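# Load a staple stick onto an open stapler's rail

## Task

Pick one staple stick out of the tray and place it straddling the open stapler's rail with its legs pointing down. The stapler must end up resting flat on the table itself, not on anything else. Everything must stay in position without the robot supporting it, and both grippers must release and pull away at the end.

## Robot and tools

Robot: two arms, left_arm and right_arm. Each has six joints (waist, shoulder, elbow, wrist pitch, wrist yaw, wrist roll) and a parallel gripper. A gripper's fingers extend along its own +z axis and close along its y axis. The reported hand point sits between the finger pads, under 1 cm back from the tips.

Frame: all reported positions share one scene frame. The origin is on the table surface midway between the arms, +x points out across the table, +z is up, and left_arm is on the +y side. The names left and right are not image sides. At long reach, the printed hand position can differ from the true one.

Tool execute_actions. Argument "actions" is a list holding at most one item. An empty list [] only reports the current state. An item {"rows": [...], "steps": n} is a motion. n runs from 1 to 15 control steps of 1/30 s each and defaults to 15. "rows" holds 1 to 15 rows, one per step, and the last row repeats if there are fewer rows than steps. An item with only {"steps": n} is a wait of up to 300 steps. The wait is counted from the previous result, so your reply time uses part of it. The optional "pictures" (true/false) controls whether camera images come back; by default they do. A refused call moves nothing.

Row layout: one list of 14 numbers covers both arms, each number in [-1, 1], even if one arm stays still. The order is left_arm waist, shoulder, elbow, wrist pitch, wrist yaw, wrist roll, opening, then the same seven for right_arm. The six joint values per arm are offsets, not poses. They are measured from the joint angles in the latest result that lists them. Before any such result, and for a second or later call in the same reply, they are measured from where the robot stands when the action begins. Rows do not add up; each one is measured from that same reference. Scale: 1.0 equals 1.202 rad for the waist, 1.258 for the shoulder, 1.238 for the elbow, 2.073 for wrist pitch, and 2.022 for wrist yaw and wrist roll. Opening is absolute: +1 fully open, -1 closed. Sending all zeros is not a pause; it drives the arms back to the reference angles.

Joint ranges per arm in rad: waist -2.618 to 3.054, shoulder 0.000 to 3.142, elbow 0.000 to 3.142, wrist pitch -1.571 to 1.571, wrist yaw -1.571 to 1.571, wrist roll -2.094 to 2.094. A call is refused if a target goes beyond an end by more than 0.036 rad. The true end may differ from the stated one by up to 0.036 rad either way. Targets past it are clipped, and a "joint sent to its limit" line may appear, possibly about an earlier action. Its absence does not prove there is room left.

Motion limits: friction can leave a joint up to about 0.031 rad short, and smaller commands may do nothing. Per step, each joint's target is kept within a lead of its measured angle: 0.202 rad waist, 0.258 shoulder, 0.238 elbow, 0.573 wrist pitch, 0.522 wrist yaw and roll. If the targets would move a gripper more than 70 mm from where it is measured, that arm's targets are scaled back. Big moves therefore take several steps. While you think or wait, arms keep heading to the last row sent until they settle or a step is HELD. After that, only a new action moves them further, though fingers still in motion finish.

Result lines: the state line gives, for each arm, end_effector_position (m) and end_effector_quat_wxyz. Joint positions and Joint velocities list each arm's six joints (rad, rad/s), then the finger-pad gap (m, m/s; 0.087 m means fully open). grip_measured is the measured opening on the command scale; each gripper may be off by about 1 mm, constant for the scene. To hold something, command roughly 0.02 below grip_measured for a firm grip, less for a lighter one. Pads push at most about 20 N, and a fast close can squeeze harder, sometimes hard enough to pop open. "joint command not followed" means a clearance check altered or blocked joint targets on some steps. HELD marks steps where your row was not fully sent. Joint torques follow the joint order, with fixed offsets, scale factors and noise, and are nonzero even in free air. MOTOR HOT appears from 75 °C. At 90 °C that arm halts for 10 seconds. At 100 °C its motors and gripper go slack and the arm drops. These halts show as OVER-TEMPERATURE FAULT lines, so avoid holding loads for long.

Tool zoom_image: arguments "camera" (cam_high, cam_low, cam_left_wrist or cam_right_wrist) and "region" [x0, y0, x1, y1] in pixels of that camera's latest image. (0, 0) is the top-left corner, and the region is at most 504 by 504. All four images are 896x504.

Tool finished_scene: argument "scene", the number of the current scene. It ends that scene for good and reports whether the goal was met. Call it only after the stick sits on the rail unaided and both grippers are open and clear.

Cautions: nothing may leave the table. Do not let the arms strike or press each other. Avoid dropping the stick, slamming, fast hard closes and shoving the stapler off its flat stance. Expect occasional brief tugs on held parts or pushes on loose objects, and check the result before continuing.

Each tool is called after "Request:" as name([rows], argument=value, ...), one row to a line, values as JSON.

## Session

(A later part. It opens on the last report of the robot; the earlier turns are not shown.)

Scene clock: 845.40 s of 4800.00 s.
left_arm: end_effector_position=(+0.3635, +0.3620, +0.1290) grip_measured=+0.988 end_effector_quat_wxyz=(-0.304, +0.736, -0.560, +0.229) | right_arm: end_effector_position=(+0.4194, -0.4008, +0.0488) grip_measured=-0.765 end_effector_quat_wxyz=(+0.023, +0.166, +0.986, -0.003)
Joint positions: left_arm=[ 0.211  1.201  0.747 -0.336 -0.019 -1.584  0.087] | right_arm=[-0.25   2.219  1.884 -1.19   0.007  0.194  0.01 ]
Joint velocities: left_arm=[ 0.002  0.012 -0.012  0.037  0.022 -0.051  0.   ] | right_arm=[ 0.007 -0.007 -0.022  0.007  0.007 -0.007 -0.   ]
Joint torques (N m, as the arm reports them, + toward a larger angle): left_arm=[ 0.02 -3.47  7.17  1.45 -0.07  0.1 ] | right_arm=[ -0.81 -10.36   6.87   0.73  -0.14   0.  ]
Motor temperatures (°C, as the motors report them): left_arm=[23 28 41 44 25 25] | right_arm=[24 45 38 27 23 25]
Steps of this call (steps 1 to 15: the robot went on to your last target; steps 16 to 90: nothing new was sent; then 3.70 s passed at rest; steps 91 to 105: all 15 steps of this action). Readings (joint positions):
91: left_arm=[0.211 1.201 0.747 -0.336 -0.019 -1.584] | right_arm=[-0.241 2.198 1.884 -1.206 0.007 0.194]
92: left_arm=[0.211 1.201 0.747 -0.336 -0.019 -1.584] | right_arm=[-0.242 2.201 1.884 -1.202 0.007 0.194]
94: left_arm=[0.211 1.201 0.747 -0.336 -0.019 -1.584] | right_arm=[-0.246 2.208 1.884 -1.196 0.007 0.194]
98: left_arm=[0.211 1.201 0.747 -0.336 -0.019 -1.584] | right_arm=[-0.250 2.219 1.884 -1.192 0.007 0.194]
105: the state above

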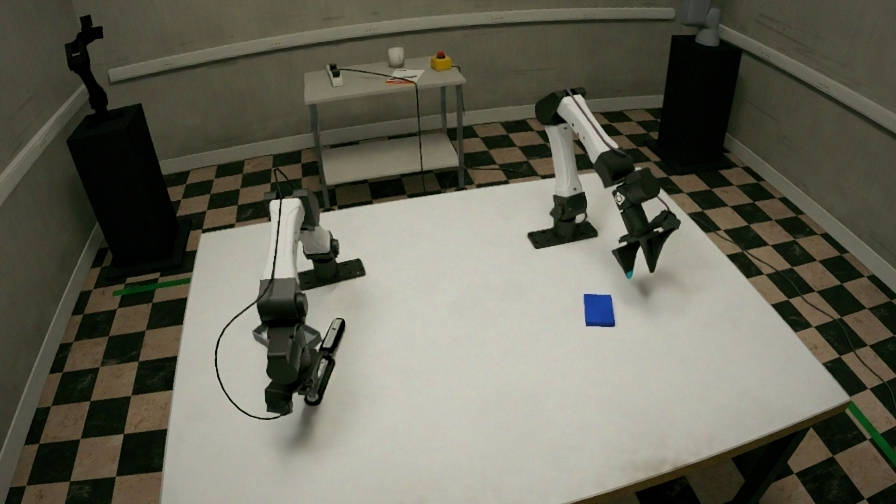

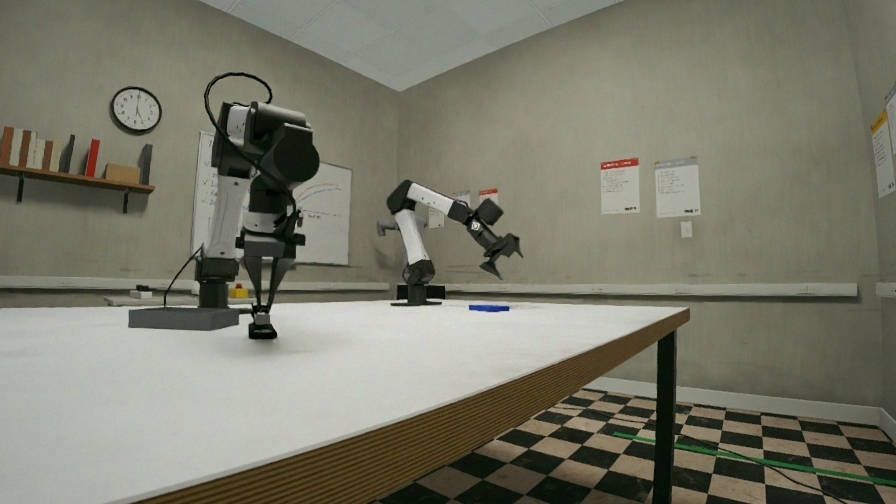

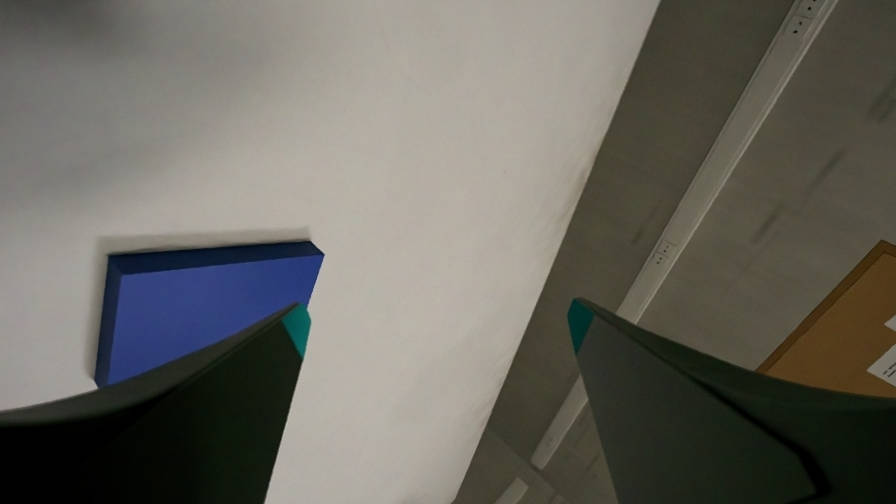

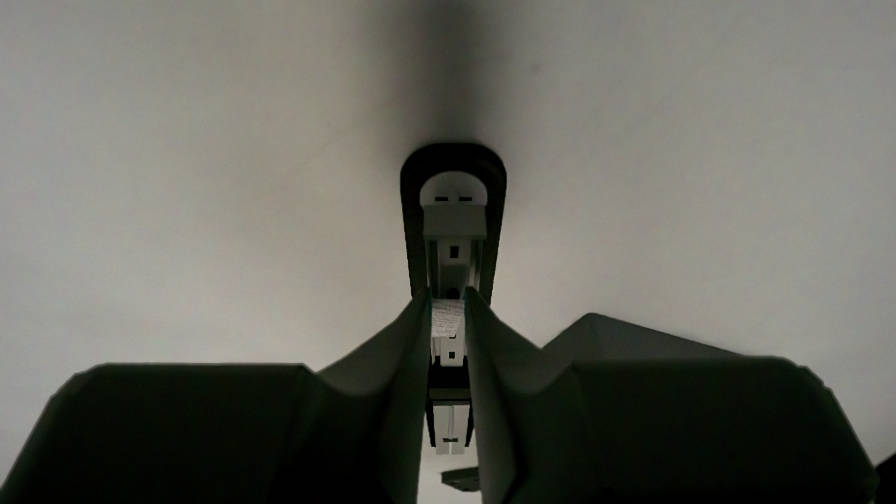

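Almost centred, about 4 px off. I'll lower a little more and nudge right.

Request:
execute_actions([
  {"rows": [[0,0,0,0,0,0,1, -0.009,0.022,0,0.016,0,0,-0.8]], "steps": 15},
])

Request:
zoom_image(camera="cam_right_wrist", region=[348, 200, 548, 400])

Scene clock: 850.53 s of 4800.00 s.
left_arm: end_effector_position=(+0.3635, +0.3620, +0.1290) grip_measured=+0.988 end_effector_quat_wxyz=(-0.304, +0.736, -0.560, +0.229) | right_arm: end_effector_position=(+0.4216, -0.4011, +0.0429) grip_measured=-0.765 end_effector_quat_wxyz=(+0.022, +0.166, +0.986, -0.003)
Joint positions: left_arm=[ 0.211  1.201  0.747 -0.336 -0.019 -1.584  0.087] | right_arm=[-0.25   2.234  1.884 -1.177  0.007  0.194  0.01 ]
Joint velocities: left_arm=[ 0.012 -0.012  0.007  0.081  0.007  0.022 -0.   ] | right_arm=[-0.012 -0.017  0.002 -0.022 -0.007  0.11  -0.001]
Joint torques (N m, as the arm reports them, + toward a larger angle): left_arm=[ 0.01 -3.44  7.26  1.46 -0.1   0.09] | right_arm=[ -1.21 -10.14   6.8    0.76  -0.14   0.02]
Motor temperatures (°C, as the motors report them): left_arm=[23 28 41 44 25 25] | right_arm=[24 45 38 27 23 25]
Steps of this call (steps 1 to 15: the robot went on to your last target; steps 16 to 90: nothing new was sent; then 1.63 s passed at rest; steps 91 to 105: all 15 steps of this action). Readings (joint positions):
91: left_arm=[0.211 1.201 0.747 -0.336 -0.019 -1.584] | right_arm=[-0.250 2.220 1.884 -1.188 0.007 0.194]
92: left_arm=[0.211 1.201 0.747 -0.336 -0.019 -1.584] | right_arm=[-0.250 2.222 1.884 -1.185 0.007 0.194]
94: left_arm=[0.211 1.201 0.747 -0.336 -0.019 -1.584] | right_arm=[-0.250 2.228 1.884 -1.181 0.007 0.194]
98: left_arm=[0.211 1.201 0.747 -0.336 -0.019 -1.584] | right_arm=[-0.250 2.234 1.884 -1.177 0.007 0.194]
105: the state above

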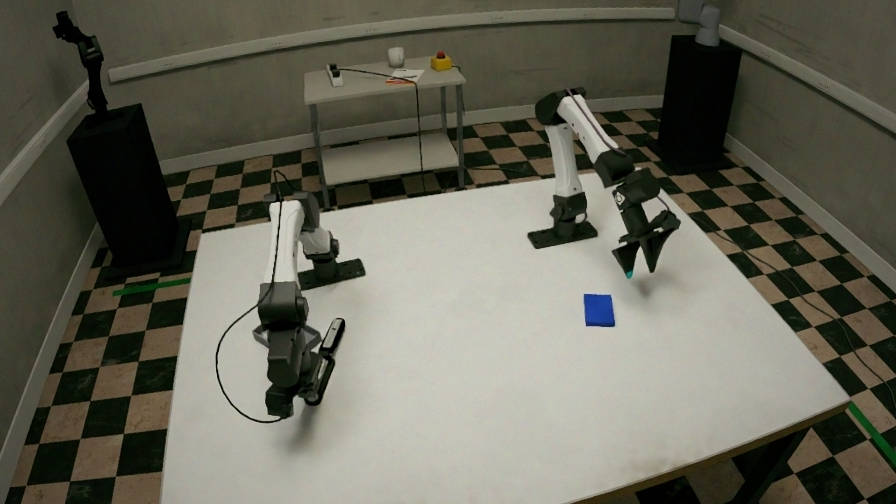

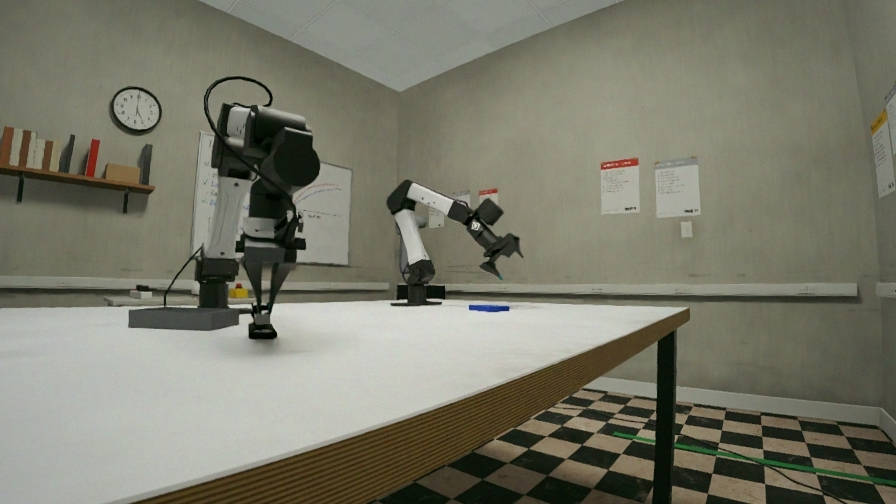

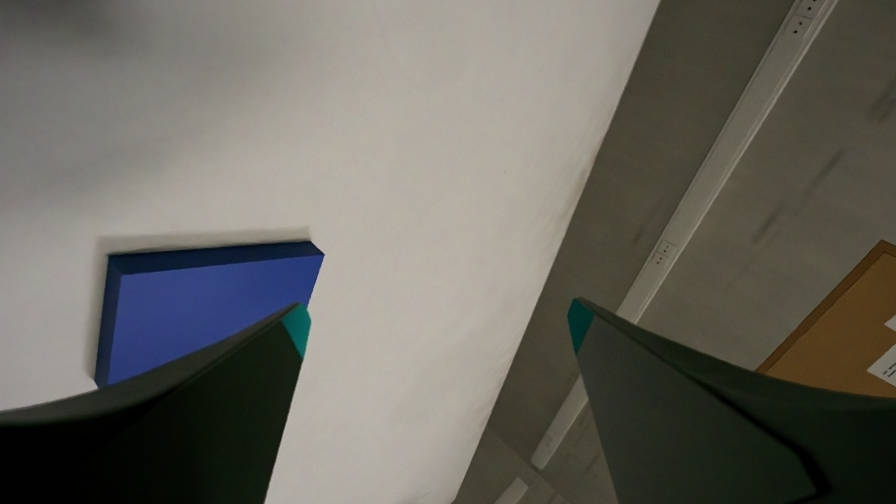

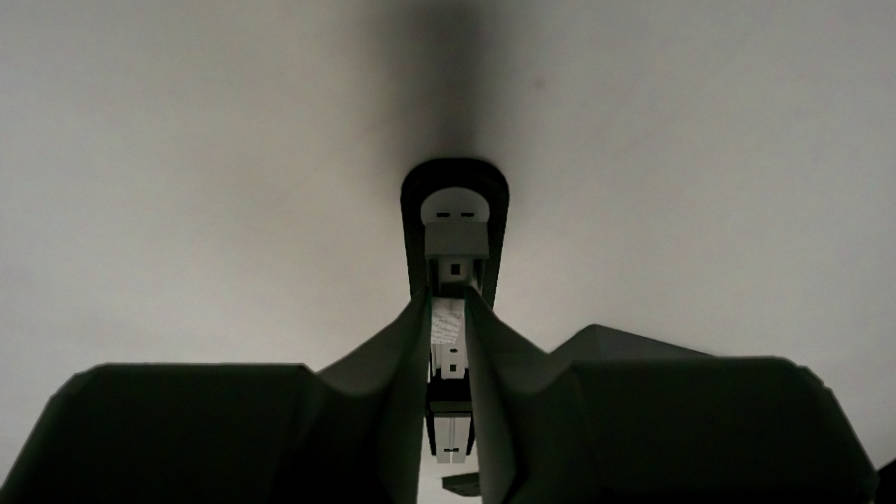

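Region (348, 200, 548, 400) of cam_right_wrist's 896x504 image, scaled by 2.520, with more detail than that image has.

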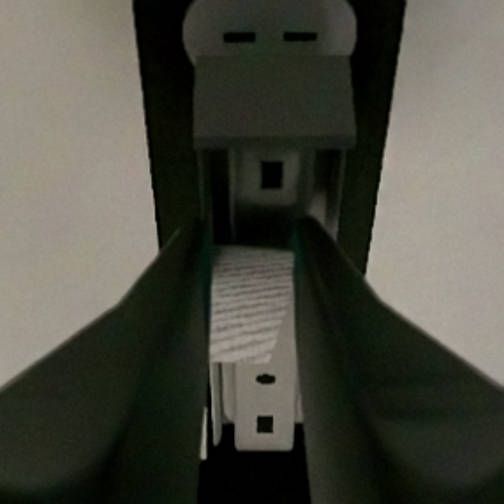

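Request:
execute_actions([
  {"rows": [[0,0,0,0,0,0,1, 0,-0.02,0,-0.014,0,0,-0.8],[0,0,0,0,0,0,1, 0,-0.02,0,-0.014,0,0,-0.8],[0,0,0,0,0,0,1, 0,-0.02,0,-0.014,0,0,-0.8],[0,0,0,0,0,0,1, 0,-0.02,0,-0.014,0,0,-0.8],[0,0,0,0,0,0,1, 0,-0.02,0,-0.014,0,0,-0.8],[0,0,0,0,0,0,1, 0,-0.02,0,-0.014,0,0,-0.8],[0,0,0,0,0,0,1, -0.012,-0.02,0,-0.014,0,0,-0.8]], "steps": 15},
])

Request:
zoom_image(camera="cam_right_wrist", region=[348, 200, 548, 400])

Scene clock: 864.43 s of 4800.00 s.
left_arm: end_effector_position=(+0.3635, +0.3620, +0.1290) grip_measured=+0.988 end_effector_quat_wxyz=(-0.304, +0.736, -0.560, +0.229) | right_arm: end_effector_position=(+0.4189, -0.4029, +0.0432) grip_measured=-0.765 end_effector_quat_wxyz=(+0.017, +0.169, +0.986, -0.003)
Joint positions: left_arm=[ 0.211  1.201  0.747 -0.336 -0.019 -1.584  0.087] | right_arm=[-0.256  2.234  1.884 -1.187  0.007  0.194  0.01 ]
Joint velocities: left_arm=[-0.002  0.007  0.012  0.037 -0.037  0.066 -0.001] | right_arm=[-0.017 -0.002 -0.002 -0.037 -0.022  0.022 -0.   ]
Joint torques (N m, as the arm reports them, + toward a larger angle): left_arm=[ 0.05 -3.35  7.23  1.47 -0.08  0.1 ] | right_arm=[ -1.03 -13.11   6.77   0.31  -0.14   0.02]
Motor temperatures (°C, as the motors report them): left_arm=[23 28 42 44 25 25] | right_arm=[24 45 38 27 23 25]
Steps of this call (steps 1 to 15: the robot went on to your last target; steps 16 to 90: nothing new was sent; then 10.40 s passed at rest; steps 91 to 105: all 15 steps of this action). Readings (joint positions):
91: left_arm=[0.211 1.201 0.747 -0.336 -0.019 -1.584] | right_arm=[-0.250 2.234 1.884 -1.178 0.007 0.194]
92: left_arm=[0.211 1.201 0.747 -0.336 -0.019 -1.584] | right_arm=[-0.250 2.234 1.884 -1.179 0.007 0.194]
94: left_arm=[0.211 1.201 0.747 -0.336 -0.019 -1.584] | right_arm=[-0.250 2.234 1.884 -1.181 0.007 0.194]
98: left_arm=[0.211 1.201 0.747 -0.336 -0.019 -1.584] | right_arm=[-0.251 2.234 1.884 -1.183 0.007 0.194]
105: the state above

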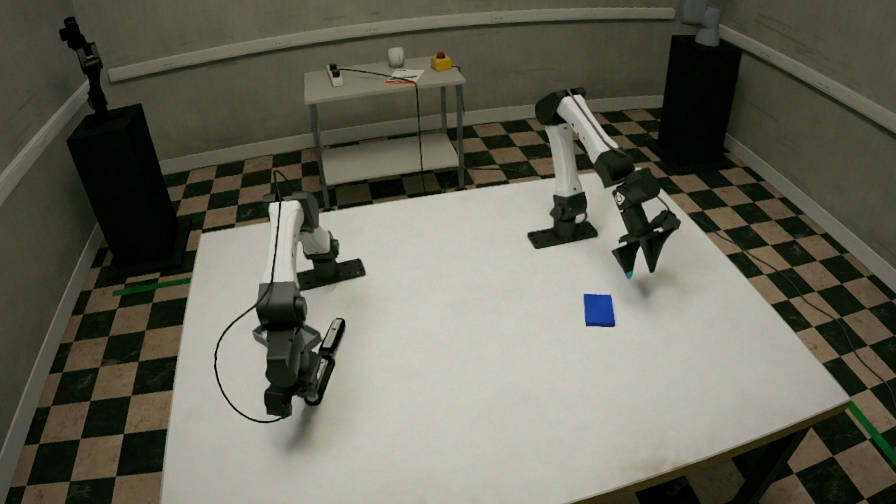

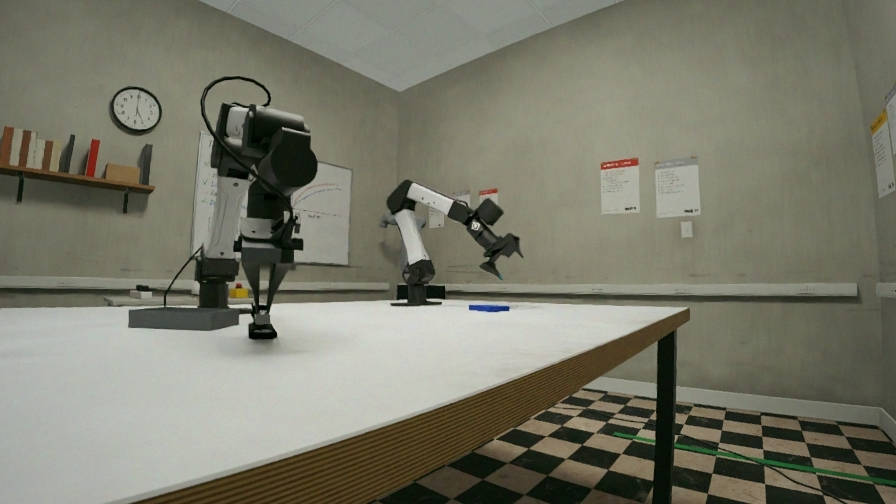

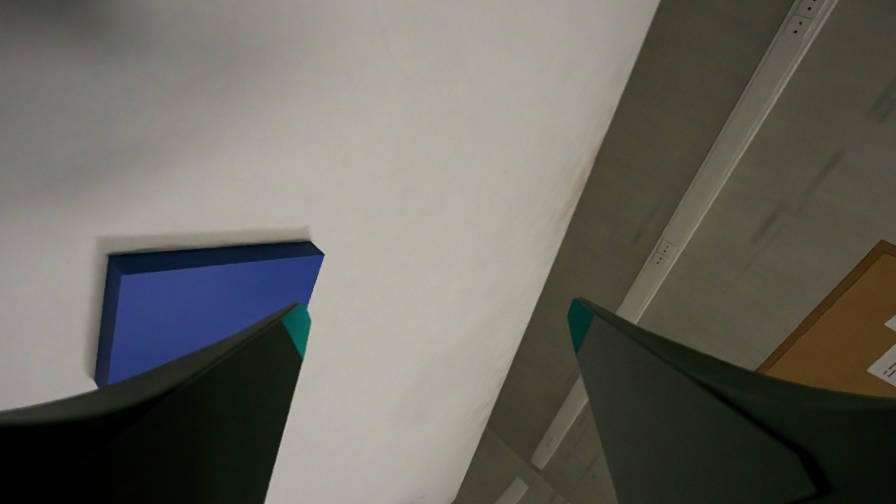

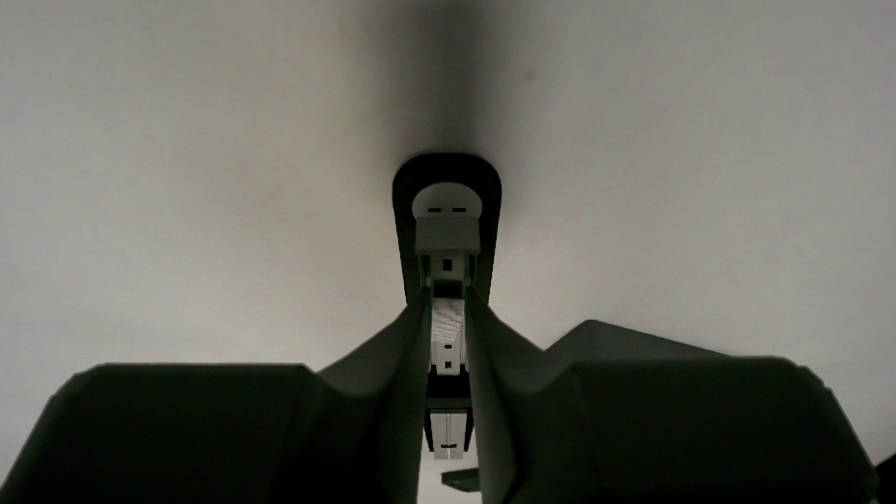

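Region (348, 200, 548, 400) of cam_right_wrist's 896x504 image, scaled by 2.520, with more detail than that image has.

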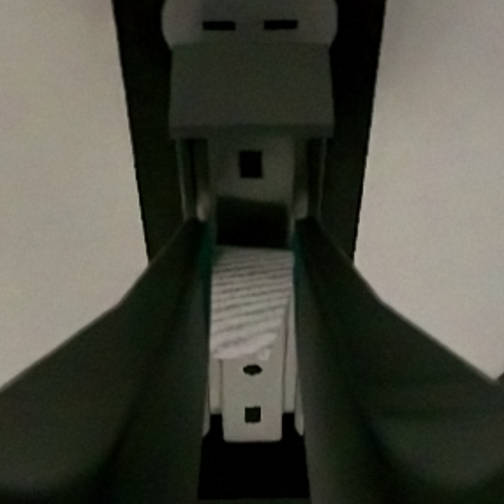

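It's centred now, so I'm releasing.

Request:
execute_actions([
  {"rows": [[0,0,0,0,0,0,1, 0,0,0,0,0,0,-0.45]], "steps": 15},
], pictures=false)

Request:
execute_actions([
  {"rows": [[0,0,0,0,0,0,1, 0,-0.1,0,-0.06,0,0,-0.3]], "steps": 15},
])

Request:
zoom_image(camera="cam_right_wrist", region=[298, 60, 598, 360])

Scene clock: 873.53 s of 4800.00 s.
left_arm: end_effector_position=(+0.3635, +0.3620, +0.1290) grip_measured=+0.988 end_effector_quat_wxyz=(-0.304, +0.736, -0.560, +0.229) | right_arm: end_effector_position=(+0.4189, -0.4029, +0.0432) grip_measured=-0.450 end_effector_quat_wxyz=(+0.017, +0.169, +0.986, -0.003)
Joint positions: left_arm=[ 0.211  1.201  0.747 -0.336 -0.019 -1.584  0.087] | right_arm=[-0.256  2.234  1.884 -1.187  0.007  0.194  0.024]
Joint velocities: left_arm=[-0.002 -0.017 -0.002 -0.022 -0.007  0.007  0.001] | right_arm=[ 0.012 -0.002 -0.002 -0.007 -0.022 -0.081  0.001]
Joint torques (N m, as the arm reports them, + toward a larger angle): left_arm=[-0.01 -3.39  7.2   1.44 -0.09  0.09] | right_arm=[ -0.3  -11.18   6.83   0.52  -0.14   0.02]
Motor temperatures (°C, as the motors report them): left_arm=[23 28 42 44 25 25] | right_arm=[24 47 38 26 23 25]
Steps of this call (steps 1 to 15: the robot went on to your last target; steps 16 to 90: nothing new was sent; then 5.60 s passed at rest; steps 91 to 105: all 15 steps of this action). Readings (joint positions):
91: left_arm=[0.211 1.201 0.747 -0.336 -0.019 -1.584] | right_arm=[-0.256 2.234 1.884 -1.187 0.007 0.194]
92: left_arm=[0.211 1.201 0.747 -0.336 -0.019 -1.584] | right_arm=[-0.256 2.234 1.884 -1.187 0.007 0.194]
94: left_arm=[0.211 1.201 0.747 -0.336 -0.019 -1.584] | right_arm=[-0.256 2.234 1.884 -1.187 0.007 0.194]
98: left_arm=[0.211 1.201 0.747 -0.336 -0.019 -1.584] | right_arm=[-0.256 2.234 1.884 -1.187 0.007 0.194]
105: the state above

Scene clock: 874.03 s of 4800.00 s.
left_arm: end_effector_position=(+0.3635, +0.3620, +0.1290) grip_measured=+0.988 end_effector_quat_wxyz=(-0.304, +0.736, -0.560, +0.229) | right_arm: end_effector_position=(+0.3981, -0.3998, +0.0931) grip_measured=-0.300 end_effector_quat_wxyz=(+0.027, +0.169, +0.985, -0.003)
Joint positions: left_arm=[ 0.211  1.201  0.747 -0.336 -0.019 -1.584  0.087] | right_arm=[-0.256  2.108  1.884 -1.293  0.007  0.194  0.031]
Joint velocities: left_arm=[-0.007 -0.002 -0.007 -0.081 -0.095 -0.022  0.   ] | right_arm=[-0.012 -0.002 -0.022 -0.022 -0.051 -0.081 -0.   ]
Joint torques (N m, as the arm reports them, + toward a larger angle): left_arm=[ 0.03 -3.33  7.15  1.46 -0.08  0.09] | right_arm=[ -0.27 -10.32   6.79   0.43  -0.14   0.02]
Motor temperatures (°C, as the motors report them): left_arm=[23 28 42 44 25 25] | right_arm=[24 47 38 26 23 25]
Steps of this call (steps 1 to 15: all 15 steps of this action). Readings (joint positions):
1: left_arm=[0.211 1.201 0.747 -0.336 -0.019 -1.584] | right_arm=[-0.256 2.225 1.884 -1.195 0.007 0.194]
2: left_arm=[0.211 1.201 0.747 -0.336 -0.019 -1.584] | right_arm=[-0.256 2.211 1.884 -1.218 0.007 0.194]
4: left_arm=[0.211 1.201 0.747 -0.336 -0.019 -1.584] | right_arm=[-0.256 2.167 1.884 -1.250 0.007 0.194]
8: left_arm=[0.211 1.201 0.747 -0.336 -0.019 -1.584] | right_arm=[-0.256 2.109 1.884 -1.277 0.007 0.194]
15: the state above

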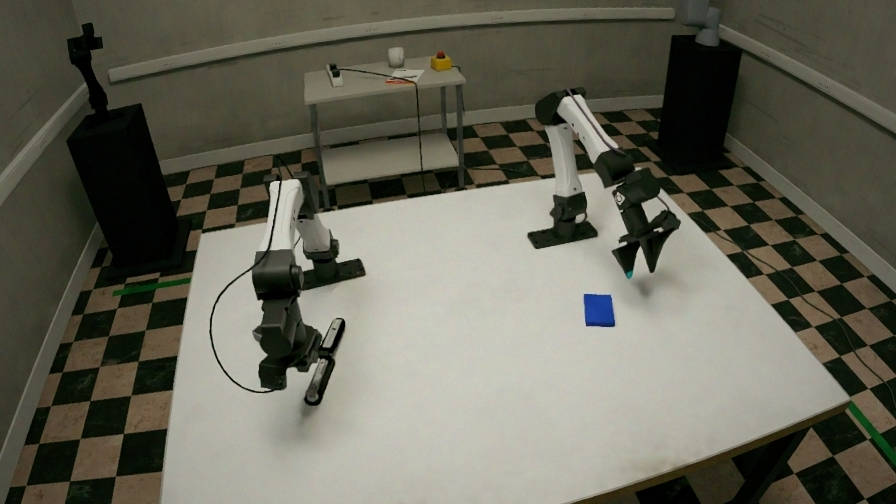

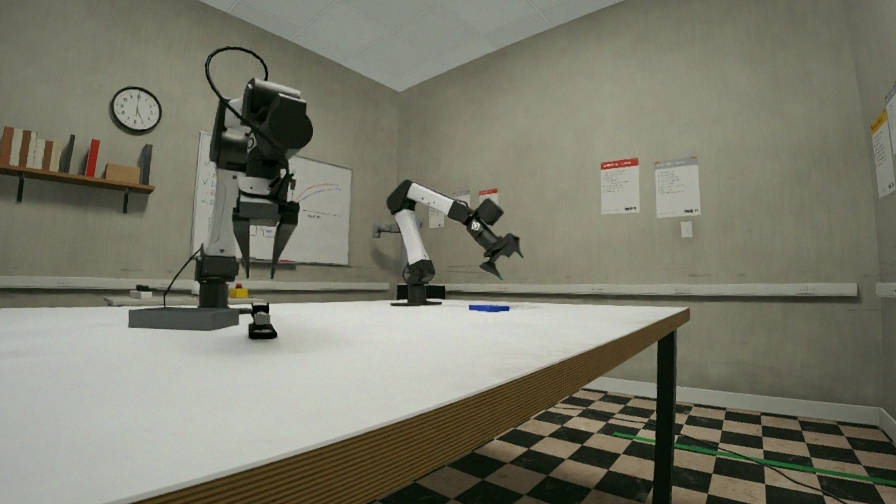

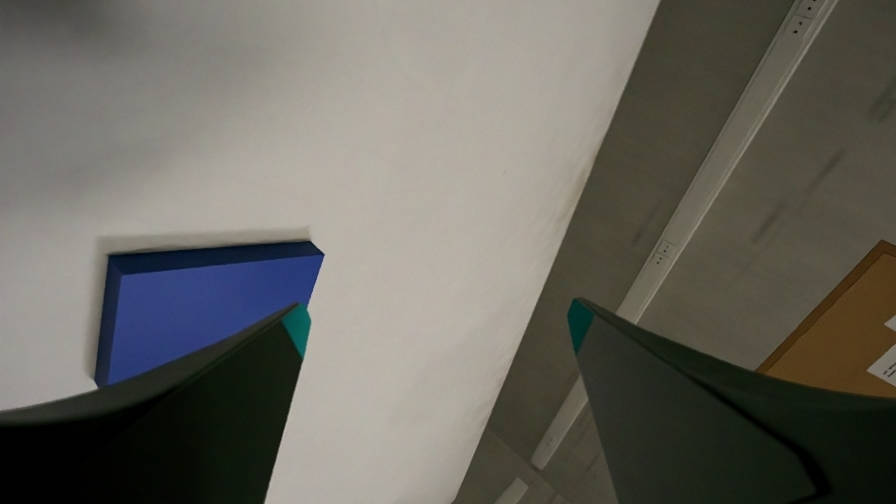

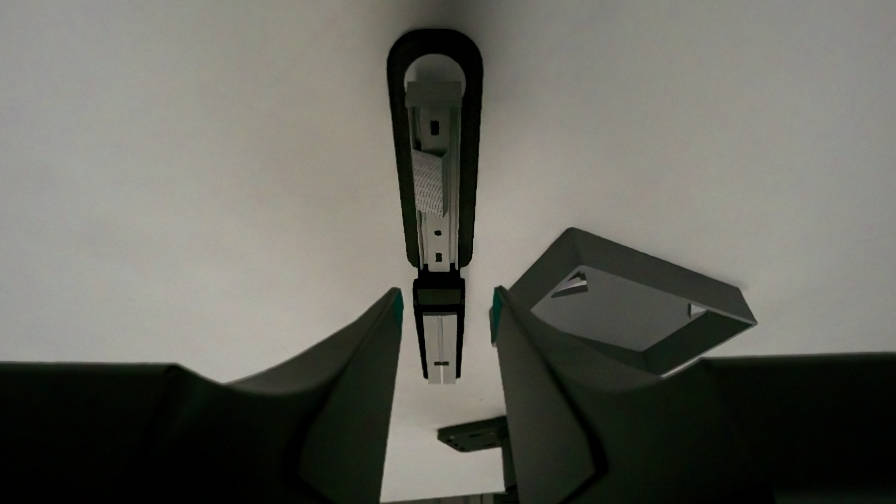

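Region (298, 60, 598, 360) of cam_right_wrist's 896x504 image, scaled by 1.680, with more detail than that image has.

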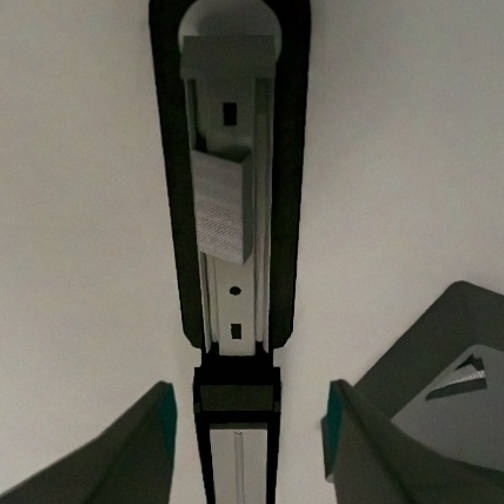

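Request:
execute_actions([
  {"rows": [[0,0,0,0,0,0,1, 0,0.1,0,0.055,0,0,-0.45]], "steps": 15},
], pictures=false)

Request:
execute_actions([
  {"rows": [[0,0,0,0,0,0,1, 0,0,0,0,0,0,-0.55],[0,0,0,0,0,0,1, 0,0,0,0,0,0,-0.6],[0,0,0,0,0,0,1, 0,0,0,0,0,0,-0.65],[0,0,0,0,0,0,1, 0,0,0,0,0,0,-0.7],[0,0,0,0,0,0,1, 0,0,0,0,0,0,-0.74]], "steps": 15},
])

Request:
zoom_image(camera="cam_right_wrist", region=[348, 200, 548, 400])

Scene clock: 884.93 s of 4800.00 s.
left_arm: end_effector_position=(+0.3635, +0.3620, +0.1290) grip_measured=+0.988 end_effector_quat_wxyz=(-0.304, +0.736, -0.560, +0.229) | right_arm: end_effector_position=(+0.4145, -0.4022, +0.0379) grip_measured=-0.450 end_effector_quat_wxyz=(+0.003, +0.169, +0.986, -0.004)
Joint positions: left_arm=[ 0.211  1.201  0.747 -0.336 -0.019 -1.584  0.087] | right_arm=[-0.256  2.249  1.884 -1.2    0.007  0.194  0.024]
Joint velocities: left_arm=[-0.012  0.012  0.007  0.051 -0.022 -0.095 -0.   ] | right_arm=[-0.007  0.017 -0.007  0.066 -0.022  0.037  0.001]
Joint torques (N m, as the arm reports them, + toward a larger angle): left_arm=[ 0.01 -3.35  7.11  1.43 -0.09  0.1 ] | right_arm=[ -0.3  -12.4    6.72   0.64  -0.14   0.02]
Motor temperatures (°C, as the motors report them): left_arm=[23 28 42 44 25 25] | right_arm=[24 47 38 26 23 25]
Steps of this call (steps 1 to 15: the robot went on to your last target; steps 16 to 90: nothing new was sent; then 7.40 s passed at rest; steps 91 to 105: all 15 steps of this action). Readings (joint positions):
91: left_arm=[0.211 1.201 0.747 -0.336 -0.019 -1.584] | right_arm=[-0.256 2.118 1.884 -1.291 0.007 0.194]
92: left_arm=[0.211 1.201 0.747 -0.336 -0.019 -1.584] | right_arm=[-0.256 2.132 1.884 -1.270 0.007 0.194]
94: left_arm=[0.211 1.201 0.747 -0.336 -0.019 -1.584] | right_arm=[-0.256 2.183 1.884 -1.238 0.007 0.194]
98: left_arm=[0.211 1.201 0.747 -0.336 -0.019 -1.584] | right_arm=[-0.256 2.248 1.884 -1.213 0.007 0.194]
105: the state above

Scene clock: 885.43 s of 4800.00 s.
left_arm: end_effector_position=(+0.3635, +0.3620, +0.1290) grip_measured=+0.988 end_effector_quat_wxyz=(-0.304, +0.736, -0.560, +0.229) | right_arm: end_effector_position=(+0.4145, -0.4018, +0.0379) grip_measured=-0.739 end_effector_quat_wxyz=(+0.003, +0.169, +0.986, -0.002)
Joint positions: left_arm=[ 0.211  1.201  0.747 -0.336 -0.019 -1.584  0.087] | right_arm=[-0.256  2.249  1.884 -1.201  0.005  0.194  0.011]
Joint velocities: left_arm=[ 0.022 -0.002 -0.007 -0.081  0.051 -0.007 -0.   ] | right_arm=[ 0.007 -0.002 -0.007 -0.037 -0.007 -0.022  0.   ]
Joint torques (N m, as the arm reports them, + toward a larger angle): left_arm=[ 0.04 -3.44  7.14  1.45 -0.08  0.12] | right_arm=[ -0.29 -11.22   6.7    0.47  -0.12   0.02]
Motor temperatures (°C, as the motors report them): left_arm=[23 28 42 44 25 25] | right_arm=[24 47 38 26 23 25]
Steps of this call (steps 1 to 15: all 15 steps of this action). Readings (joint positions):
1: left_arm=[0.211 1.201 0.747 -0.336 -0.019 -1.584] | right_arm=[-0.256 2.249 1.884 -1.200 0.007 0.194]
2: left_arm=[0.211 1.201 0.747 -0.336 -0.019 -1.584] | right_arm=[-0.256 2.249 1.884 -1.200 0.007 0.194]
4: left_arm=[0.211 1.201 0.747 -0.336 -0.019 -1.584] | right_arm=[-0.256 2.249 1.884 -1.200 0.006 0.194]
8: left_arm=[0.211 1.201 0.747 -0.336 -0.019 -1.584] | right_arm=[-0.256 2.249 1.884 -1.201 0.005 0.194]
15: the state above

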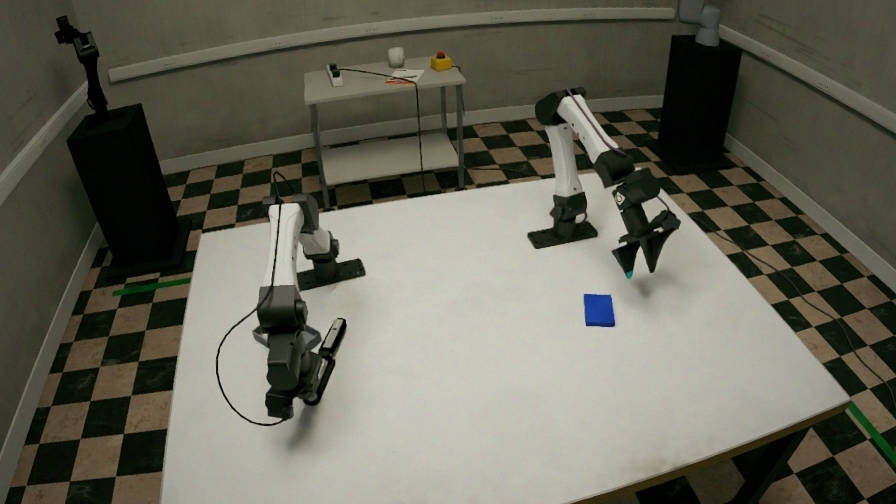

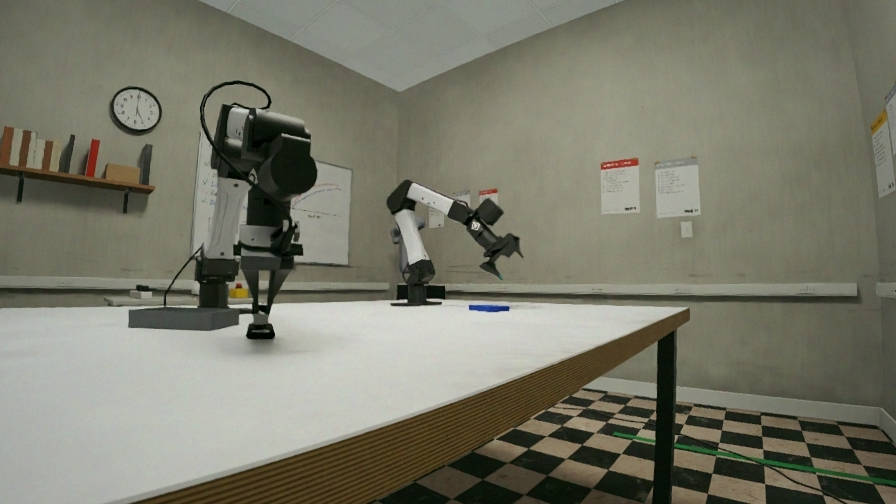

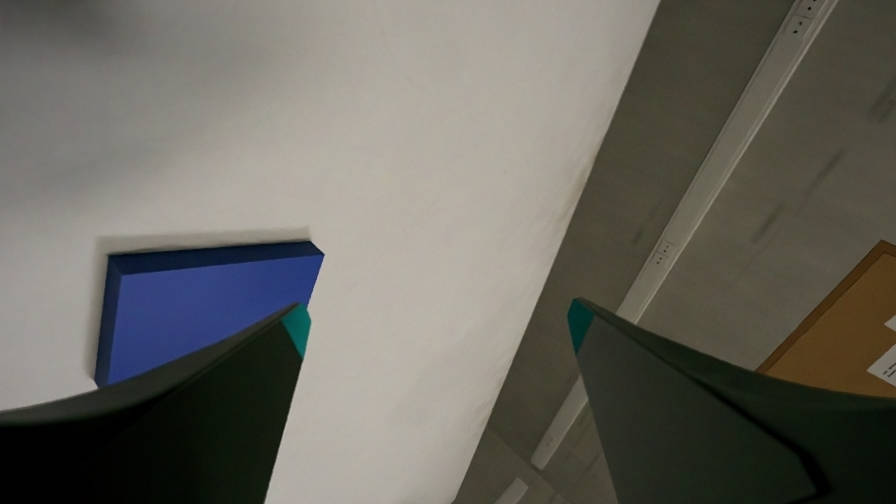

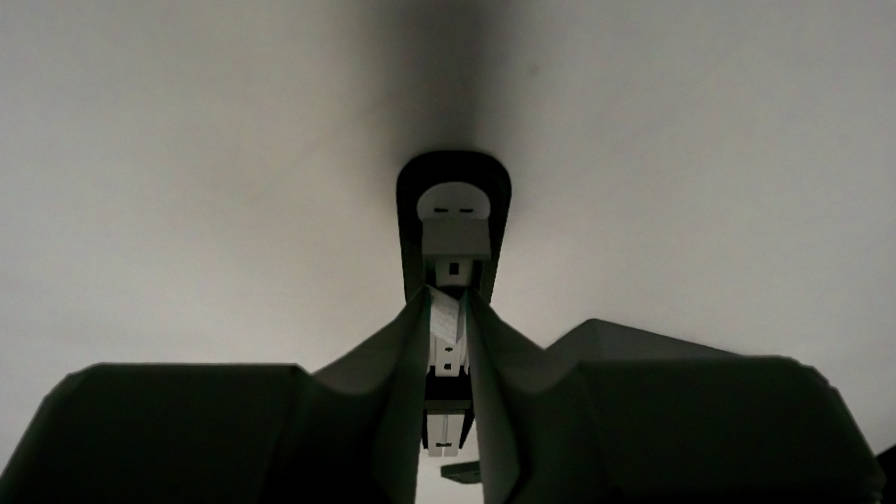

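Region (348, 200, 548, 400) of cam_right_wrist's 896x504 image, scaled by 2.520, with more detail than that image has.

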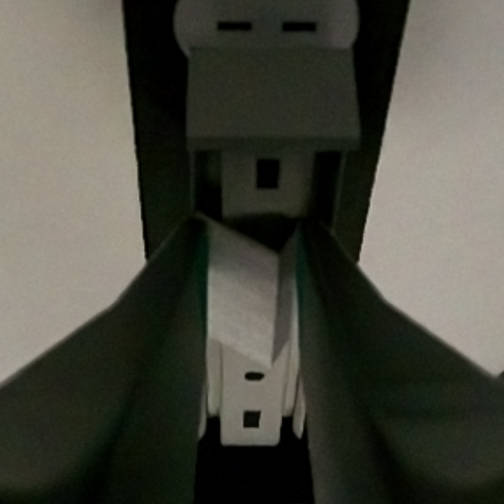

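Request:
execute_actions([
  {"rows": [[0,0,0,0,0,0,1, 0,0,0,0,0,0,-0.45]], "steps": 12},
], pictures=false)

Request:
execute_actions([
  {"rows": [[0,0,0,0,0,0,1, 0,-0.05,0,-0.03,0,0,-0.45]], "steps": 15},
], pictures=false)

Request:
execute_actions([
  {"rows": [[0,0,0,0,0,0,1, 0,0,0,0,0,0,-1]], "steps": 15},
])

Request:
zoom_image(camera="cam_right_wrist", region=[348, 150, 548, 350])

Scene clock: 897.27 s of 4800.00 s.
left_arm: end_effector_position=(+0.3635, +0.3620, +0.1290) grip_measured=+0.988 end_effector_quat_wxyz=(-0.304, +0.736, -0.560, +0.229) | right_arm: end_effector_position=(+0.4145, -0.4018, +0.0379) grip_measured=-0.450 end_effector_quat_wxyz=(+0.003, +0.169, +0.986, -0.002)
Joint positions: left_arm=[ 0.211  1.201  0.747 -0.336 -0.019 -1.584  0.087] | right_arm=[-0.256  2.249  1.884 -1.201  0.005  0.194  0.024]
Joint velocities: left_arm=[-0.007 -0.022 -0.017 -0.007  0.051  0.051 -0.001] | right_arm=[ 0.002 -0.007 -0.017  0.007 -0.007  0.007  0.001]
Joint torques (N m, as the arm reports them, + toward a larger angle): left_arm=[-0.07 -3.41  7.11  1.46 -0.09  0.09] | right_arm=[ -0.27 -11.18   6.76   0.46  -0.14   0.02]
Motor temperatures (°C, as the motors report them): left_arm=[23 28 42 44 25 25] | right_arm=[24 47 38 26 23 25]
Steps of this call (steps 1 to 15: the robot went on to your last target; steps 16 to 90: nothing new was sent; then 8.43 s passed at rest; steps 91 to 102: all 12 steps of this action). Readings (joint positions):
91: left_arm=[0.211 1.201 0.747 -0.336 -0.019 -1.584] | right_arm=[-0.256 2.249 1.884 -1.201 0.005 0.194]
92: left_arm=[0.211 1.201 0.747 -0.336 -0.019 -1.584] | right_arm=[-0.256 2.249 1.884 -1.201 0.005 0.194]
94: left_arm=[0.211 1.201 0.747 -0.336 -0.019 -1.584] | right_arm=[-0.256 2.249 1.884 -1.201 0.005 0.194]
98: left_arm=[0.211 1.201 0.747 -0.336 -0.019 -1.584] | right_arm=[-0.256 2.249 1.884 -1.201 0.005 0.194]
102: the state above

Scene clock: 897.77 s of 4800.00 s.
left_arm: end_effector_position=(+0.3635, +0.3620, +0.1290) grip_measured=+0.988 end_effector_quat_wxyz=(-0.304, +0.736, -0.560, +0.229) | right_arm: end_effector_position=(+0.4062, -0.4006, +0.0565) grip_measured=-0.450 end_effector_quat_wxyz=(+0.002, +0.169, +0.986, -0.002)
Joint positions: left_arm=[ 0.211  1.201  0.747 -0.336 -0.019 -1.584  0.087] | right_arm=[-0.256  2.204  1.884 -1.246  0.005  0.194  0.024]
Joint velocities: left_arm=[ 0.002 -0.012  0.007  0.066 -0.007  0.051  0.   ] | right_arm=[ 0.002 -0.002  0.012 -0.066 -0.007  0.022  0.   ]
Joint torques (N m, as the arm reports them, + toward a larger angle): left_arm=[ 0.   -3.39  7.2   1.45 -0.09  0.11] | right_arm=[ -0.29 -12.36   6.72   0.29  -0.14   0.02]
Motor temperatures (°C, as the motors report them): left_arm=[23 28 42 44 25 25] | right_arm=[24 47 38 26 23 25]
Steps of this call (steps 1 to 15: all 15 steps of this action). Readings (joint positions):
1: left_arm=[0.211 1.201 0.747 -0.336 -0.019 -1.584] | right_arm=[-0.256 2.245 1.884 -1.204 0.005 0.194]
2: left_arm=[0.211 1.201 0.747 -0.336 -0.019 -1.584] | right_arm=[-0.256 2.241 1.884 -1.213 0.005 0.194]
4: left_arm=[0.211 1.201 0.747 -0.336 -0.019 -1.584] | right_arm=[-0.256 2.226 1.884 -1.227 0.005 0.194]
8: left_arm=[0.211 1.201 0.747 -0.336 -0.019 -1.584] | right_arm=[-0.256 2.204 1.884 -1.239 0.005 0.194]
15: the state above

Scene clock: 898.27 s of 4800.00 s.
left_arm: end_effector_position=(+0.3635, +0.3620, +0.1290) grip_measured=+0.988 end_effector_quat_wxyz=(-0.304, +0.736, -0.560, +0.229) | right_arm: end_effector_position=(+0.4062, -0.4006, +0.0565) grip_measured=-1.000 end_effector_quat_wxyz=(+0.002, +0.169, +0.986, -0.002)
Joint positions: left_arm=[ 0.211  1.201  0.747 -0.336 -0.019 -1.584  0.087] | right_arm=[-0.256  2.204  1.884 -1.246  0.005  0.194  0.   ]
Joint velocities: left_arm=[-0.012  0.002  0.002 -0.066 -0.022  0.022  0.001] | right_arm=[-0.002 -0.012 -0.007 -0.051  0.007  0.007  0.   ]
Joint torques (N m, as the arm reports them, + toward a larger angle): left_arm=[-0.02 -3.41  7.18  1.45 -0.1   0.08] | right_arm=[ -0.28 -10.92   6.73   0.45  -0.13   0.02]
Motor temperatures (°C, as the motors report them): left_arm=[23 28 42 44 25 25] | right_arm=[24 47 38 26 23 25]
Steps of this call (steps 1 to 15: all 15 steps of this action). Readings (joint positions):
1: left_arm=[0.211 1.201 0.747 -0.336 -0.019 -1.584] | right_arm=[-0.256 2.204 1.884 -1.246 0.005 0.194]
2: left_arm=[0.211 1.201 0.747 -0.336 -0.019 -1.584] | right_arm=[-0.256 2.204 1.884 -1.246 0.005 0.194]
4: left_arm=[0.211 1.201 0.747 -0.336 -0.019 -1.584] | right_arm=[-0.256 2.204 1.884 -1.246 0.005 0.194]
8: left_arm=[0.211 1.201 0.747 -0.336 -0.019 -1.584] | right_arm=[-0.256 2.204 1.884 -1.246 0.005 0.194]
15: the state above

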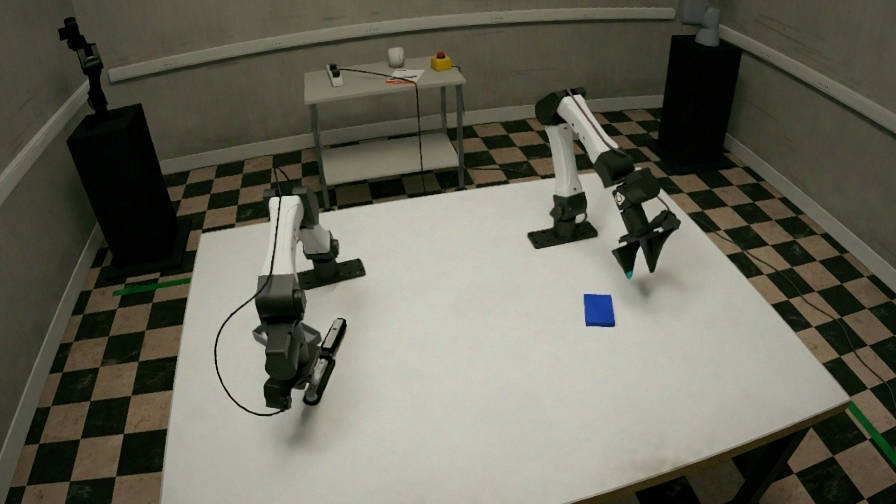

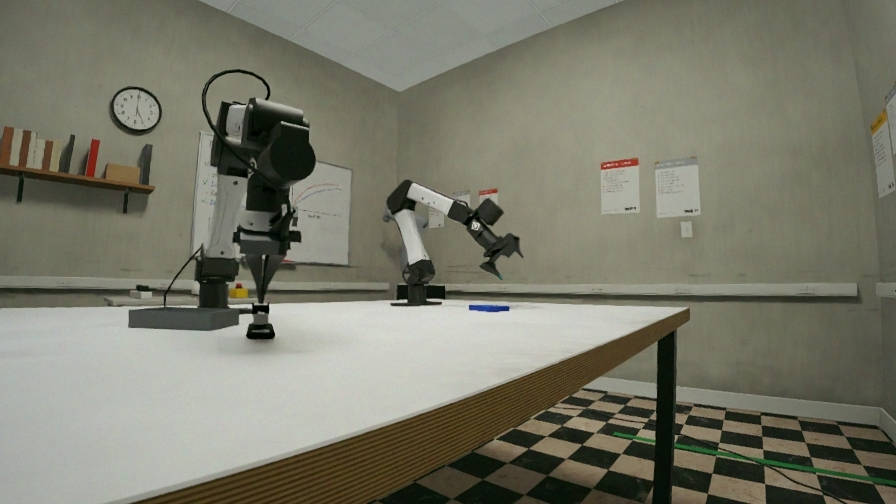

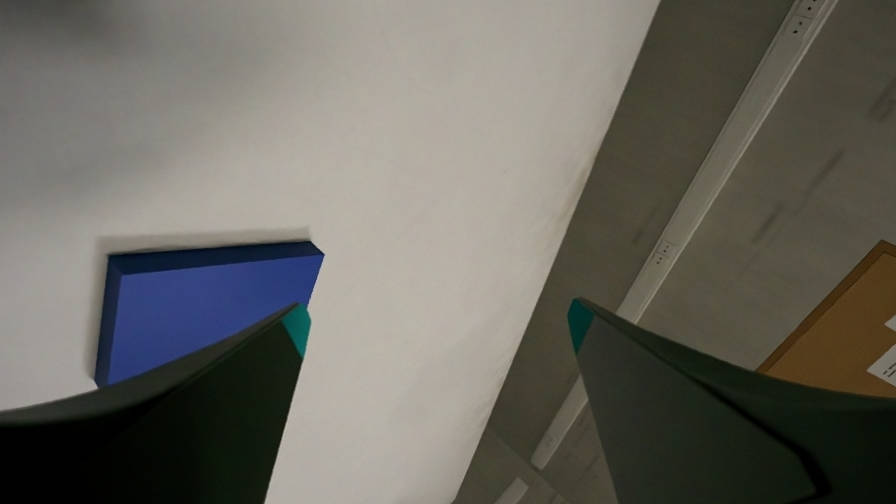

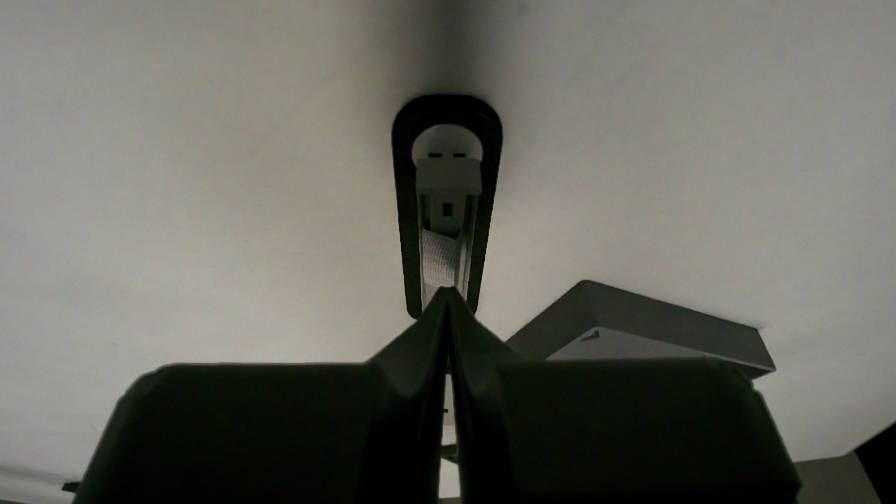

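Region (348, 150, 548, 350) of cam_right_wrist's 896x504 image, scaled by 2.520, with more detail than that image has.

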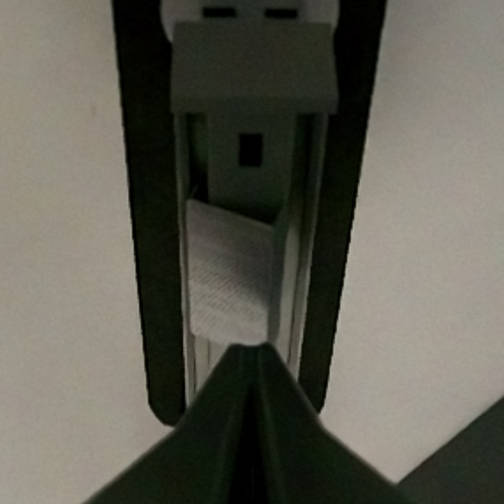

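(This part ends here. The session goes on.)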